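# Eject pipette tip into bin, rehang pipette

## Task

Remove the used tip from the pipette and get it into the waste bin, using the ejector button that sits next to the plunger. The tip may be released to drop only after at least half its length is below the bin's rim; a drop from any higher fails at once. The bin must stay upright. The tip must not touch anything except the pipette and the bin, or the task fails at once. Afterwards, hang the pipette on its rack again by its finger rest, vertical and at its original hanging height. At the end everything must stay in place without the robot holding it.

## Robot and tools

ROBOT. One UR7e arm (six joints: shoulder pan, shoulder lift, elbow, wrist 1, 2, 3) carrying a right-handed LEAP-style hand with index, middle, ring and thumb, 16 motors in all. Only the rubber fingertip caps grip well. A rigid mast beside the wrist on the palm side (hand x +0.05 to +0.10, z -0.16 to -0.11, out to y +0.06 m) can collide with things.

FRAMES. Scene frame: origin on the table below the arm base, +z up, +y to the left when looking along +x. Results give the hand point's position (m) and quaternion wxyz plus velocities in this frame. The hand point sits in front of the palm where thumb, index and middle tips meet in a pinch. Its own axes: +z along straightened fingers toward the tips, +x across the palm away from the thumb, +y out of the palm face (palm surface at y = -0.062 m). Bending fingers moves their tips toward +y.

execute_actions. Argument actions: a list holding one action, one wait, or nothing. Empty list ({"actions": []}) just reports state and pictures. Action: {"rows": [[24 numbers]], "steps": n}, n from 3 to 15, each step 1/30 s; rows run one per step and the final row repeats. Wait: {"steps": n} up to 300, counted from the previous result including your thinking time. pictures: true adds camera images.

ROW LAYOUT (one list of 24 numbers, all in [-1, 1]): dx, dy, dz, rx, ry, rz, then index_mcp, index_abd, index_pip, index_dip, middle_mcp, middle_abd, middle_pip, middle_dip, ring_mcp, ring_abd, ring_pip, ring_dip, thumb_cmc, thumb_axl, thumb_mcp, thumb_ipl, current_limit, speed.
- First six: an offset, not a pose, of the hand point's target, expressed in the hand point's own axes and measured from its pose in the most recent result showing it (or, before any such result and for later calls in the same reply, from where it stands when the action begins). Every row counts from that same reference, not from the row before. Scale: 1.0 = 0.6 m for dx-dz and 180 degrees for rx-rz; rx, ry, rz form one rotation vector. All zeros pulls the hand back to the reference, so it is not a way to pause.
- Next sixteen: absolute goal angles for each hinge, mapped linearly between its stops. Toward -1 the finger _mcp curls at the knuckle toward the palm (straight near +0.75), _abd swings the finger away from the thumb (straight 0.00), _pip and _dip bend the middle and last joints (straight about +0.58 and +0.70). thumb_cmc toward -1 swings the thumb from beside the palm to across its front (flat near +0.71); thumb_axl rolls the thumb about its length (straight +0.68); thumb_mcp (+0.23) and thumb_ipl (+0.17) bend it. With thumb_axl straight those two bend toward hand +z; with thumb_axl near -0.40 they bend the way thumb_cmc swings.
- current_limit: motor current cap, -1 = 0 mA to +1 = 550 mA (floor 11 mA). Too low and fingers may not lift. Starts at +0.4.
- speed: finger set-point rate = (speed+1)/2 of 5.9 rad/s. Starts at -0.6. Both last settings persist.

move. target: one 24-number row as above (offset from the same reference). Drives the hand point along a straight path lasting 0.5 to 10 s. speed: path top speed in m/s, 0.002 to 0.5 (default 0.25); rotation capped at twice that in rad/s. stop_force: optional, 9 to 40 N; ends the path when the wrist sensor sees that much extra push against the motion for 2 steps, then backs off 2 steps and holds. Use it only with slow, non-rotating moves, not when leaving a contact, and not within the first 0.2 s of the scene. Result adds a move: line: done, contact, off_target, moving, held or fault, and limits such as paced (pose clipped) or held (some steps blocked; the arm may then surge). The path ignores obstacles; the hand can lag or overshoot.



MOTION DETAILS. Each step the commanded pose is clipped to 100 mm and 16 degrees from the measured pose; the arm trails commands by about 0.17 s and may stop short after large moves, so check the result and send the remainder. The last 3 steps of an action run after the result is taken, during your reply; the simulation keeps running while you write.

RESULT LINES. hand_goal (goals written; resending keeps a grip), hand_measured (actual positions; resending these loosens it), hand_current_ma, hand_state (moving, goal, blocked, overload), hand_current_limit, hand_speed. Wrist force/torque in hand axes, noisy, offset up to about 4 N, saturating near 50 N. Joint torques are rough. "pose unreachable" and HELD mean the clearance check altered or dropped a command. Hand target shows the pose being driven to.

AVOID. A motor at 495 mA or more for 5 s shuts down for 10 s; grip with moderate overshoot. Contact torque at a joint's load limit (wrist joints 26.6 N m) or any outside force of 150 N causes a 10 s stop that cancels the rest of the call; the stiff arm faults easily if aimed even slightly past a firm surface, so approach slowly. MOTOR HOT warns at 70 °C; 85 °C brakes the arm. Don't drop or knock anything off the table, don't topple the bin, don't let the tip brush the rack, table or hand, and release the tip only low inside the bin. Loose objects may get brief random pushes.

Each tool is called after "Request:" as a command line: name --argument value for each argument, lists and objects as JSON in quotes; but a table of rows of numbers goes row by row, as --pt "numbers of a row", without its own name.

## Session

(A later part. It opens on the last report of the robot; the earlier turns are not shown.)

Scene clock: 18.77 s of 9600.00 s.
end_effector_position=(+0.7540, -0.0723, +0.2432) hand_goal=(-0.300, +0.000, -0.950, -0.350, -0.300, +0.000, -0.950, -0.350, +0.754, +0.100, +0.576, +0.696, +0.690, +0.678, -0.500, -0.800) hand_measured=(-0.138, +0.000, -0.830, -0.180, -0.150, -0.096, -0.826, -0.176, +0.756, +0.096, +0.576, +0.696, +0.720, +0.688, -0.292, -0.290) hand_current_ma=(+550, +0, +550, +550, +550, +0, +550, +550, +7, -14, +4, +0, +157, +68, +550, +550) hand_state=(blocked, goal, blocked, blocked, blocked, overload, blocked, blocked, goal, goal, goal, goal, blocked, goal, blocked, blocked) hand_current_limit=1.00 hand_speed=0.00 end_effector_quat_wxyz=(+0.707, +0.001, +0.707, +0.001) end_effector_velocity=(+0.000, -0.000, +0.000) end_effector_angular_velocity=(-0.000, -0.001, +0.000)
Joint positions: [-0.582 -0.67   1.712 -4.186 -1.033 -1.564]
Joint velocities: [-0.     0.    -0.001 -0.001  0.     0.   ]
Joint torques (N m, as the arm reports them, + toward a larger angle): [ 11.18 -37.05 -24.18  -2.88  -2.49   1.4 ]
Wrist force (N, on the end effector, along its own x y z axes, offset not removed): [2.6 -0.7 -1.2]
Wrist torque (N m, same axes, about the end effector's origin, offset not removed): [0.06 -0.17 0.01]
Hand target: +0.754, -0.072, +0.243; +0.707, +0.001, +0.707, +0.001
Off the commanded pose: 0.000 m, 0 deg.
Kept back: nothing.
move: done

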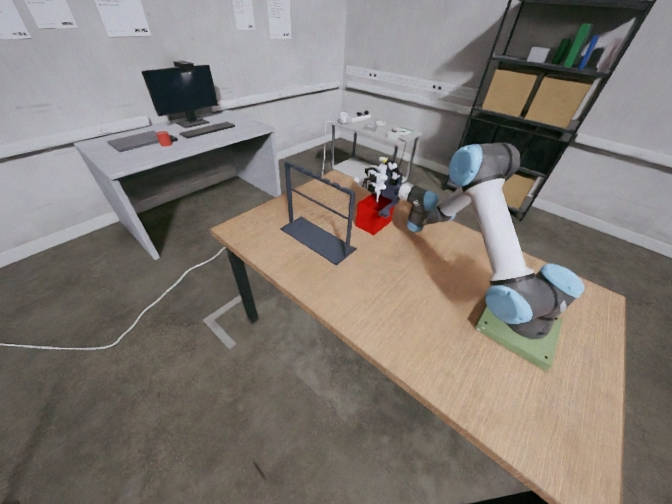

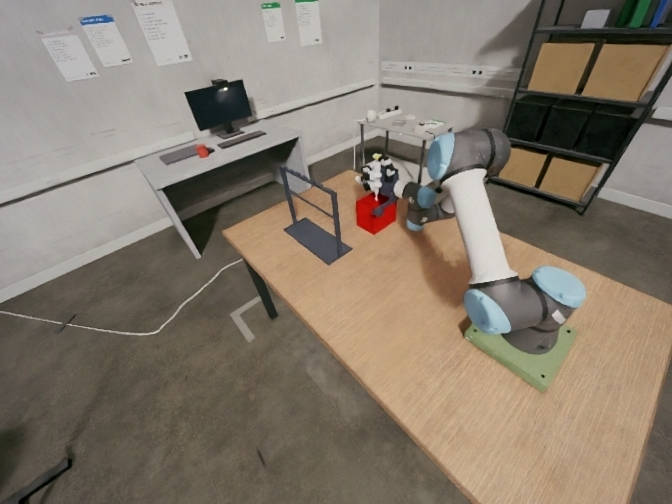

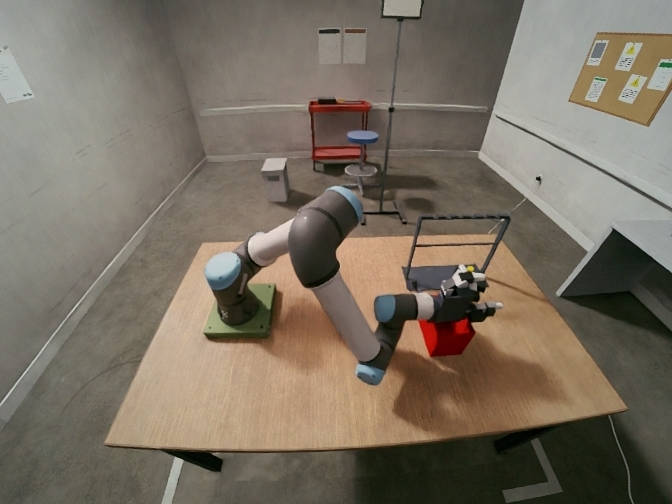

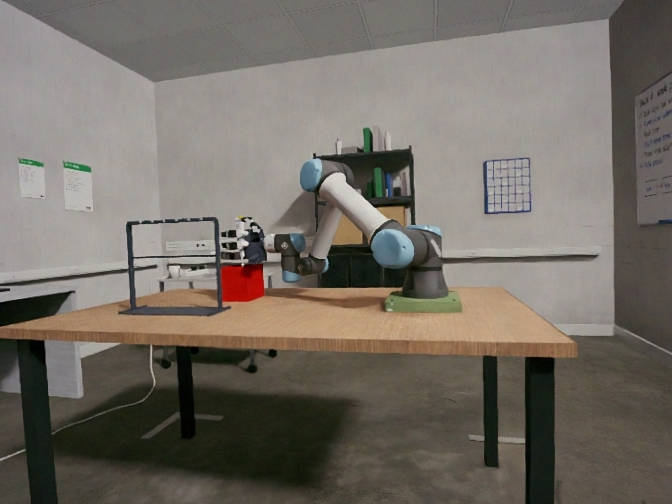

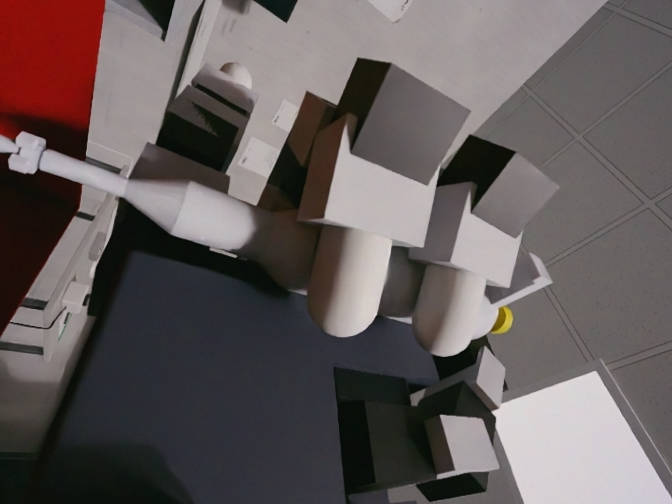

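Ejected.

Request:
move --target '[-0.045,0,0,0,0,0,-0.2,0,-0.9,-0.3,-0.2,0,-0.9,-0.3,0.754,0.2,0.576,0.696,0.74,0.678,0.226,0.168,0.75,-0.4]' --speed 0.08

Request:
move --target '[0.013,0.317,-0.008,0,0,0,-0.2,0,-0.9,-0.3,-0.2,0,-0.9,-0.3,0.754,0.2,0.576,0.696,0.74,0.678,0.226,0.168,0.75,-0.4]' --speed 0.2

Request:
move --target '[0,0.109,0.011,0,0,0,-0.2,0,-0.9,-0.3,-0.2,0,-0.9,-0.3,0.754,0.2,0.576,0.696,0.74,0.678,0.226,0.168,0.75,-0.4]' --speed 0.05

Request:
zoom_image --camera "cam_head_left" --region '[310,160,370,220]'

Request:
zoom_image --camera "cam_low" --region '[170,190,240,250]'

Scene clock: 19.90 s of 9600.00 s.
end_effector_position=(+0.7539, -0.0723, +0.2699) hand_goal=(-0.200, +0.000, -0.900, -0.300, -0.200, +0.000, -0.900, -0.300, +0.754, +0.200, +0.576, +0.696, +0.740, +0.678, +0.226, +0.168) hand_measured=(-0.138, +0.000, -0.820, -0.186, -0.148, -0.096, -0.822, -0.178, +0.756, +0.186, +0.576, +0.696, +0.738, +0.680, +0.224, +0.166) hand_current_ma=(+342, +0, +401, +481, +273, +0, +414, +481, +7, -66, +4, +0, -9, +10, -15, -14) hand_state=(blocked, goal, blocked, blocked, blocked, overload, blocked, blocked, goal, goal, goal, goal, goal, goal, goal, goal) hand_current_limit=0.75 hand_speed=-0.40 end_effector_quat_wxyz=(+0.707, +0.001, +0.707, +0.001) end_effector_velocity=(+0.000, -0.000, +0.002) end_effector_angular_velocity=(-0.000, +0.002, +0.000)
Joint positions: [-0.582 -0.724  1.722 -4.142 -1.032 -1.564]
Joint velocities: [-0.    -0.005  0.001  0.006  0.001 -0.001]
Joint torques (N m, as the arm reports them, + toward a larger angle): [ -9.7  -52.67  -3.95   0.03   2.1   -1.45]
Wrist force (N, on the end effector, along its own x y z axes, offset not removed): [1.4 0.0 -1.0]
Wrist torque (N m, same axes, about the end effector's origin, offset not removed): [0.11 -0.08 -0.05]
Hand target: +0.754, -0.072, +0.270; +0.707, +0.001, +0.707, +0.001
Off the commanded pose: 0.000 m, 0 deg.
Kept back: nothing.
move: done

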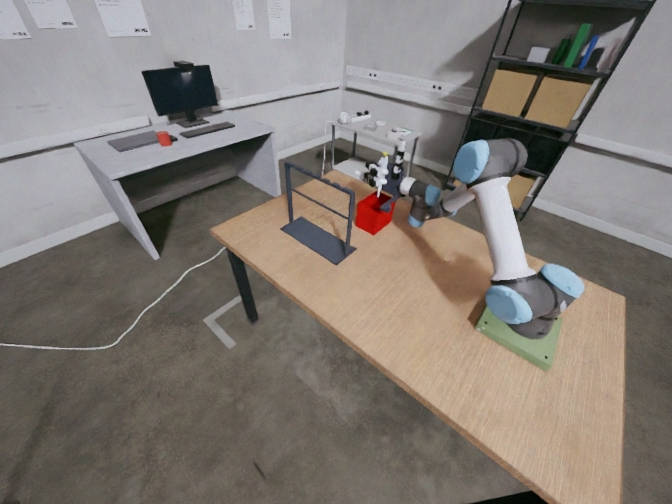

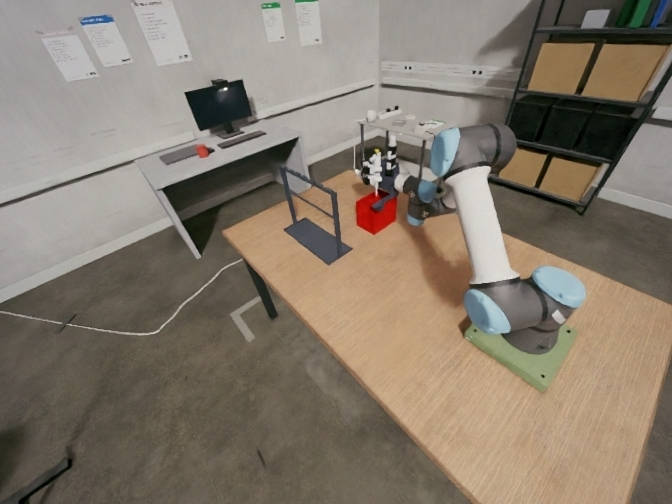

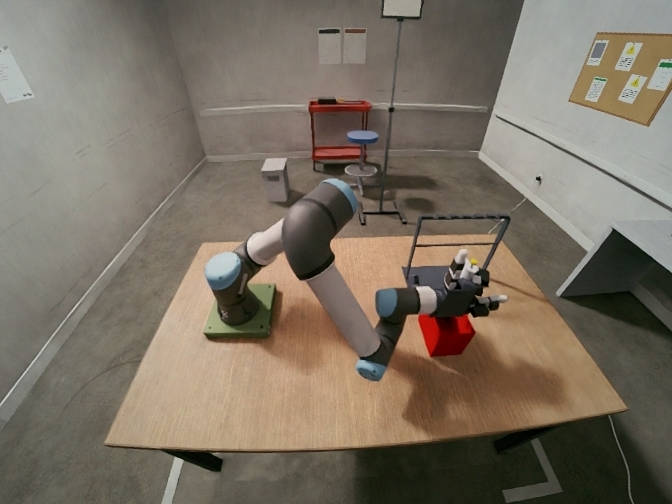

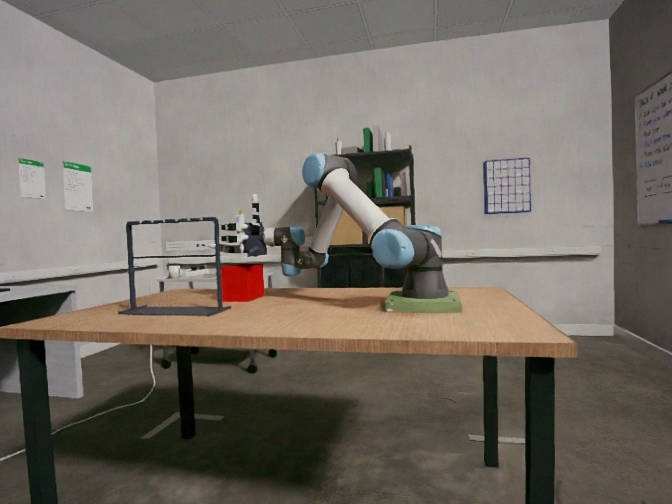

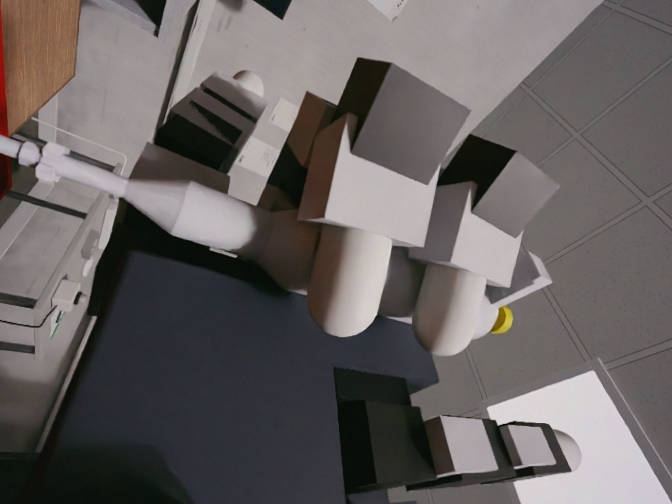

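Scene clock: 21.50 s of 9600.00 s.
end_effector_position=(+0.7491, +0.1176, +0.2623) hand_goal=(-0.200, +0.000, -0.900, -0.300, -0.200, +0.000, -0.900, -0.300, +0.754, +0.200, +0.576, +0.696, +0.740, +0.678, +0.226, +0.168) hand_measured=(-0.138, +0.000, -0.820, -0.186, -0.148, -0.096, -0.822, -0.178, +0.756, +0.186, +0.576, +0.696, +0.740, +0.680, +0.224, +0.166) hand_current_ma=(+342, +0, +401, +481, +273, +0, +414, +481, +7, -66, +4, +0, -4, +10, -15, -14) hand_state=(blocked, goal, blocked, blocked, blocked, overload, blocked, blocked, goal, goal, goal, goal, goal, goal, goal, goal) hand_current_limit=0.75 hand_speed=-0.40 end_effector_quat_wxyz=(+0.707, +0.001, +0.707, +0.001) end_effector_velocity=(+0.001, +0.002, +0.000) end_effector_angular_velocity=(-0.001, -0.001, -0.002)
Joint positions: [-0.241 -0.744  1.808 -4.207 -1.373 -1.565]
Joint velocities: [ 0.005  0.001 -0.002  0.001 -0.007 -0.001]
Joint torques (N m, as the arm reports them, + toward a larger angle): [ 11.32 -34.18 -25.07  -0.25  -2.84   1.63]
Wrist force (N, on the end effector, along its own x y z axes, offset not removed): [2.3 0.2 -1.8]
Wrist torque (N m, same axes, about the end effector's origin, offset not removed): [0.23 -0.04 0.03]
Hand target: +0.749, +0.118, +0.262; +0.707, +0.001, +0.707, +0.001
Off the commanded pose: 0.000 m, 0 deg.
Kept back: nothing.
move: done

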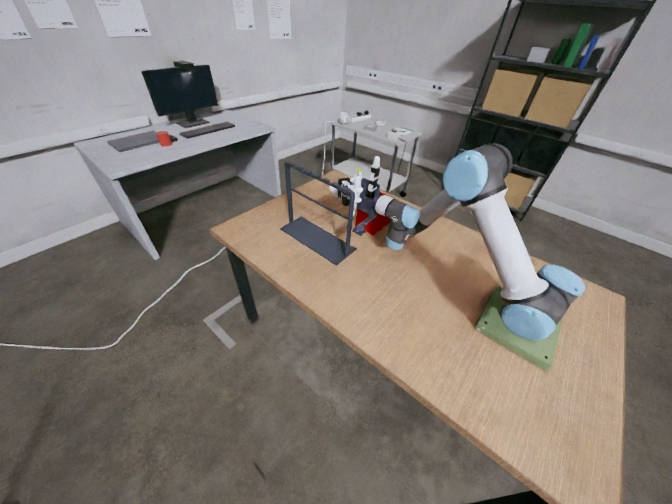

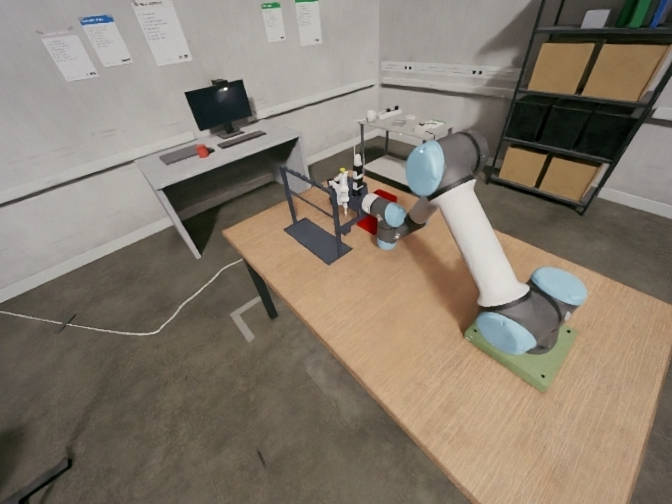

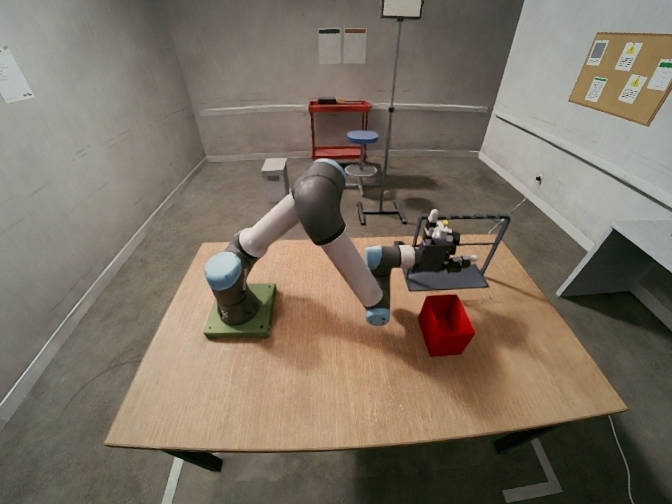

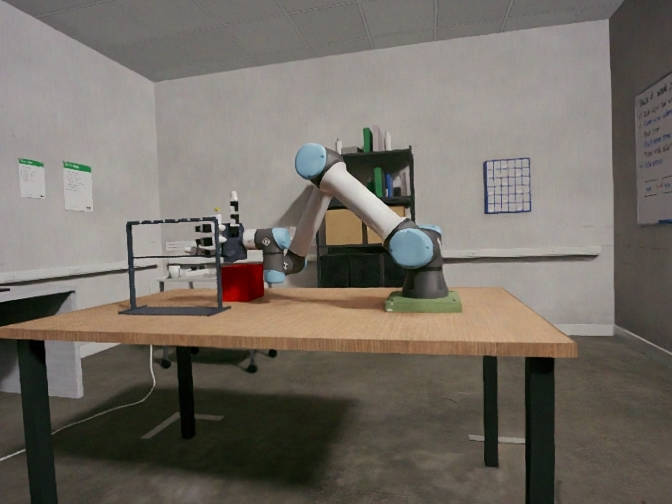

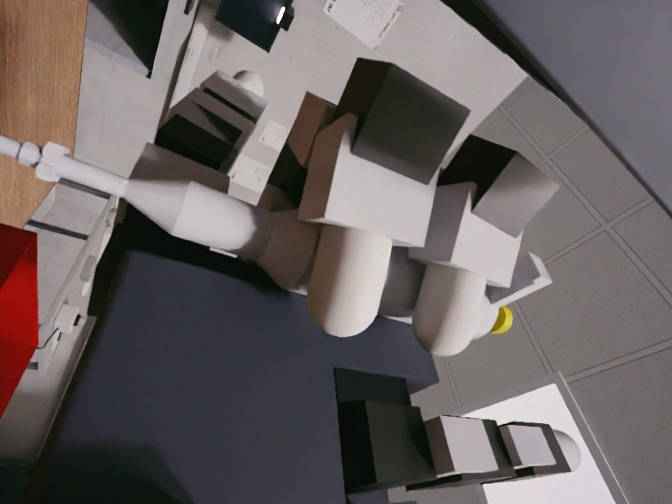

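Scene clock: 23.27 s of 9600.00 s.
end_effector_position=(+0.7557, +0.1827, +0.2624) hand_goal=(-0.200, +0.000, -0.900, -0.300, -0.200, +0.000, -0.900, -0.300, +0.754, +0.200, +0.576, +0.696, +0.740, +0.678, +0.226, +0.168) hand_measured=(-0.138, +0.000, -0.820, -0.186, -0.148, -0.096, -0.822, -0.178, +0.756, +0.186, +0.576, +0.696, +0.740, +0.680, +0.224, +0.166) hand_current_ma=(+342, +0, +401, +481, +273, +0, +414, +481, +7, -66, +4, +0, -4, +10, -15, -14) hand_state=(blocked, goal, blocked, blocked, blocked, overload, blocked, blocked, goal, goal, goal, goal, goal, goal, goal, goal) hand_current_limit=0.75 hand_speed=-0.40 end_effector_quat_wxyz=(+0.707, +0.001, +0.707, +0.001) end_effector_velocity=(+0.000, +0.003, +0.000) end_effector_angular_velocity=(+0.001, +0.000, -0.000)
Joint positions: [-0.113 -0.727  1.762 -4.178 -1.502 -1.565]
Joint velocities: [ 0.006  0.001 -0.002  0.002 -0.006  0.001]
Joint torques (N m, as the arm reports them, + toward a larger angle): [ 13.01 -34.16 -25.4   -0.45  -2.83  -1.49]
Wrist force (N, on the end effector, along its own x y z axes, offset not removed): [1.2 -0.2 -1.2]
Wrist torque (N m, same axes, about the end effector's origin, offset not removed): [0.19 -0.06 -0.09]
Hand target: +0.756, +0.183, +0.262; +0.707, +0.001, +0.707, +0.001
Off the commanded pose: 0.000 m, 0 deg.
Kept back: nothing.
move: done

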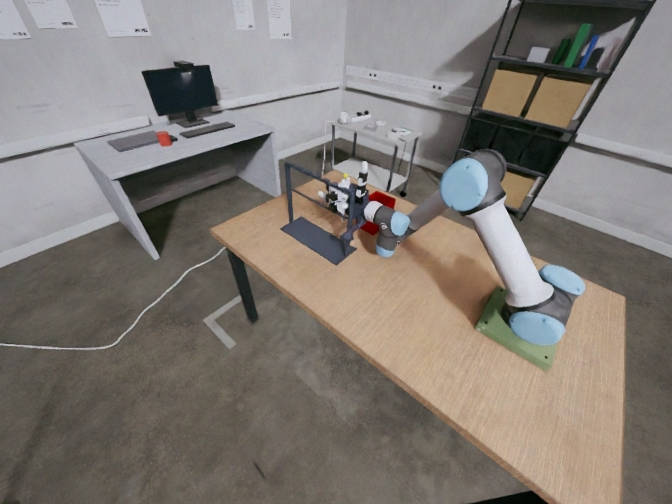

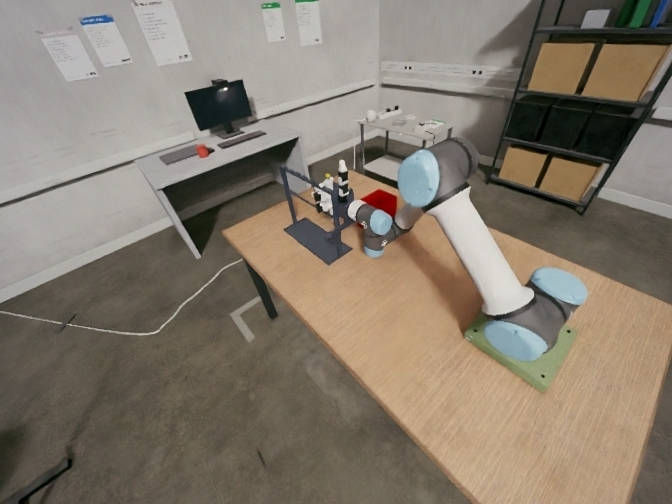

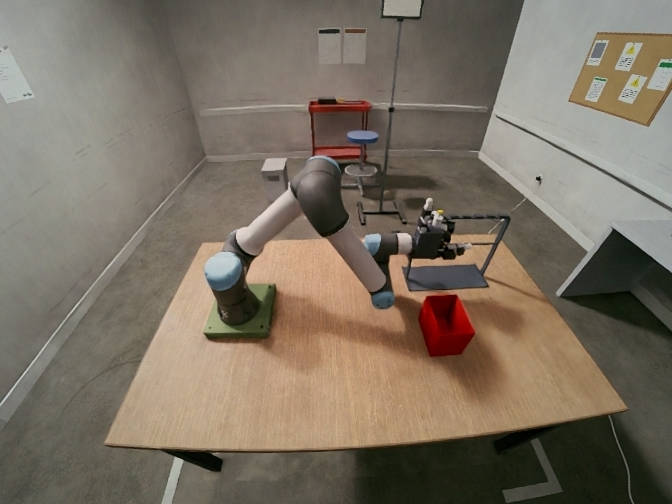

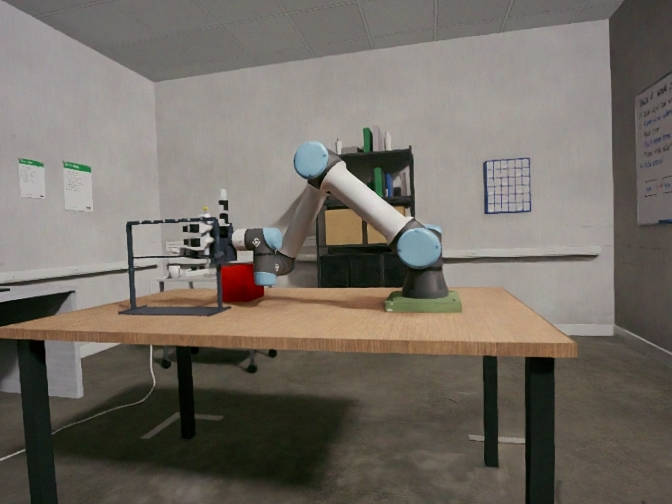

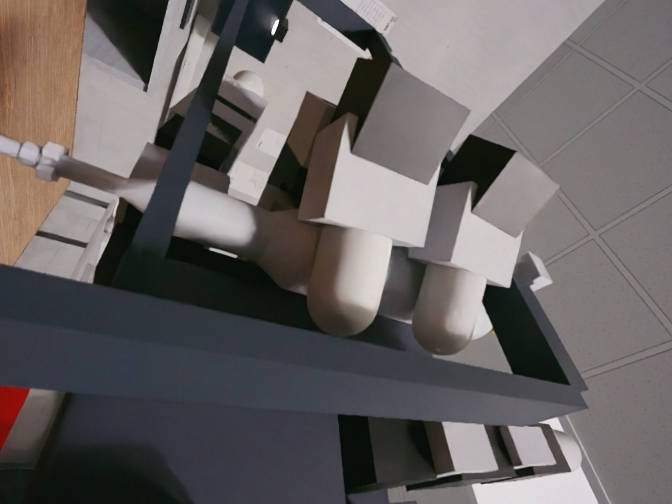

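Region (310, 160, 370, 220) of cam_head_left's 672x504 image, scaled by 8.400, with more detail than that image has.

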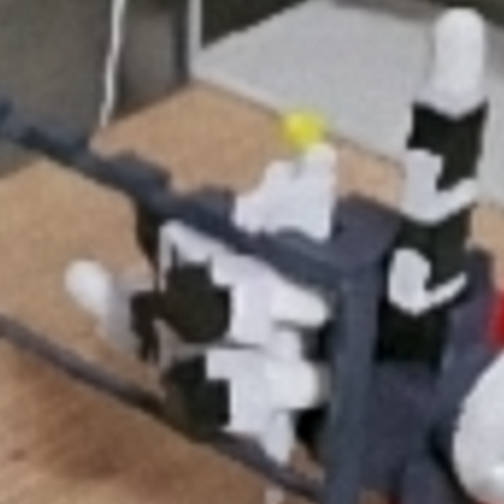

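Region (170, 190, 240, 250) of cam_low's 672x504 image, scaled by 7.200, with more detail than that image has; it fills the top 432 rows of this view, and the rest is white.

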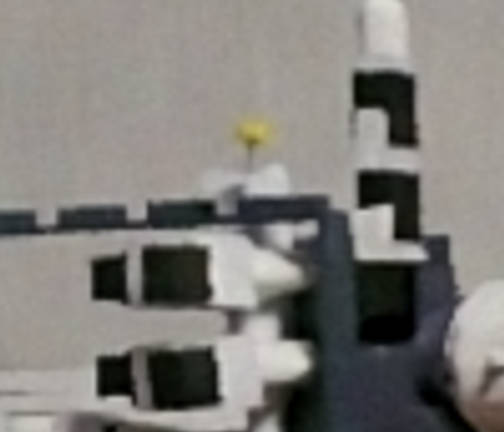

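Request:
move --target '[0.0225,0.001,0,0,0,0,-0.2,0,-0.9,-0.3,-0.2,0,-0.9,-0.3,0.754,0.2,0.576,0.696,0.74,0.678,0.226,0.168,0.75,-0.4]' --speed 0.02 --stop_force 10

Request:
zoom_image --camera "cam_low" --region '[170,190,240,250]'

Scene clock: 24.50 s of 9600.00 s.
end_effector_position=(+0.7557, +0.1833, +0.2492) hand_goal=(-0.200, +0.000, -0.900, -0.300, -0.200, +0.000, -0.900, -0.300, +0.754, +0.200, +0.576, +0.696, +0.740, +0.678, +0.226, +0.168) hand_measured=(-0.138, +0.000, -0.820, -0.186, -0.148, -0.096, -0.822, -0.178, +0.756, +0.186, +0.576, +0.696, +0.740, +0.680, +0.224, +0.166) hand_current_ma=(+342, +0, +401, +481, +273, +0, +414, +481, +7, -66, +4, +0, -4, +10, -15, -14) hand_state=(blocked, goal, blocked, blocked, blocked, overload, blocked, blocked, goal, goal, goal, goal, goal, goal, goal, goal) hand_current_limit=0.75 hand_speed=-0.40 end_effector_quat_wxyz=(+0.707, +0.001, +0.707, +0.001) end_effector_velocity=(-0.000, +0.001, -0.002) end_effector_angular_velocity=(-0.001, -0.000, +0.001)
Joint positions: [-0.112 -0.7    1.756 -4.2   -1.503 -1.565]
Joint velocities: [ 0.001  0.004 -0.001 -0.004  0.    -0.001]
Joint torques (N m, as the arm reports them, + toward a larger angle): [ 12.23 -34.41 -24.75  -4.34  -2.76  -1.26]
Wrist force (N, on the end effector, along its own x y z axes, offset not removed): [1.0 0.1 -0.9]
Wrist torque (N m, same axes, about the end effector's origin, offset not removed): [0.16 -0.07 -0.07]
Hand target: +0.756, +0.183, +0.249; +0.707, +0.001, +0.707, +0.001
Off the commanded pose: 0.000 m, 0 deg.
Kept back: nothing.
move: done

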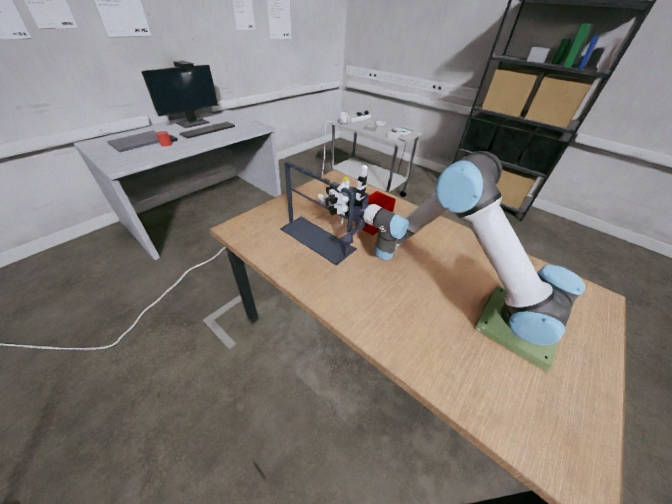

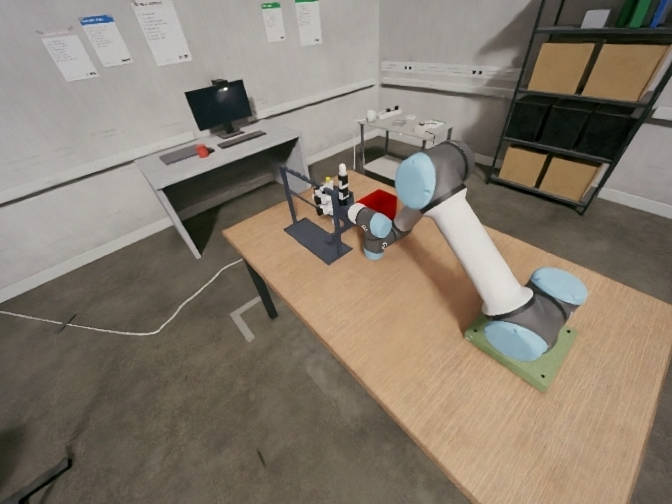

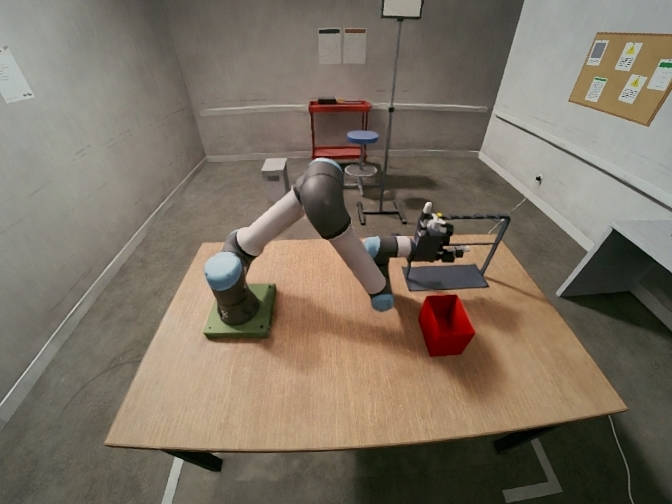

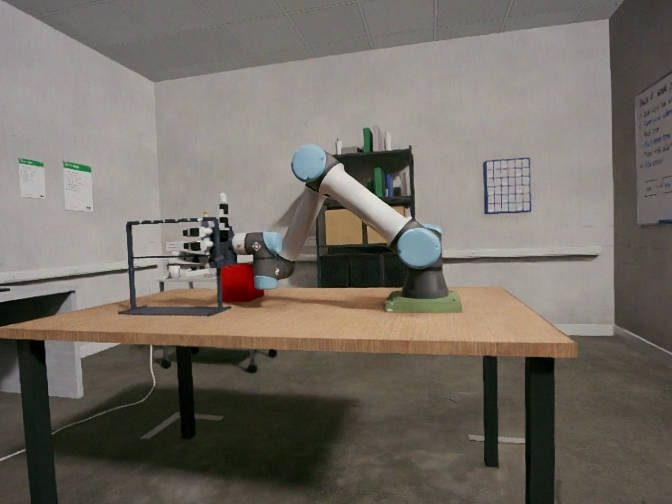

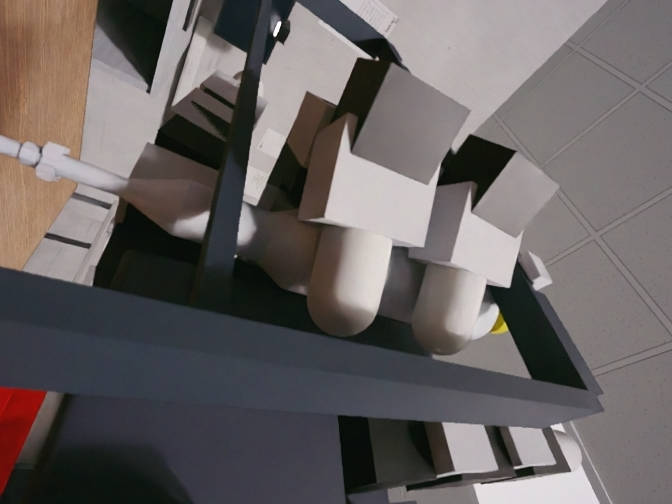

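Region (170, 190, 240, 250) of cam_low's 672x504 image, scaled by 7.200, with more detail than that image has; it fills the top 432 rows of this view, and the rest is white.

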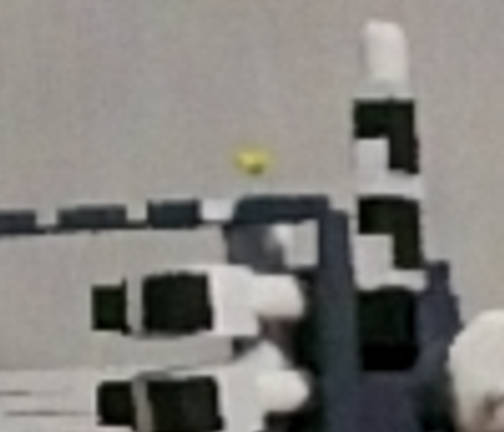

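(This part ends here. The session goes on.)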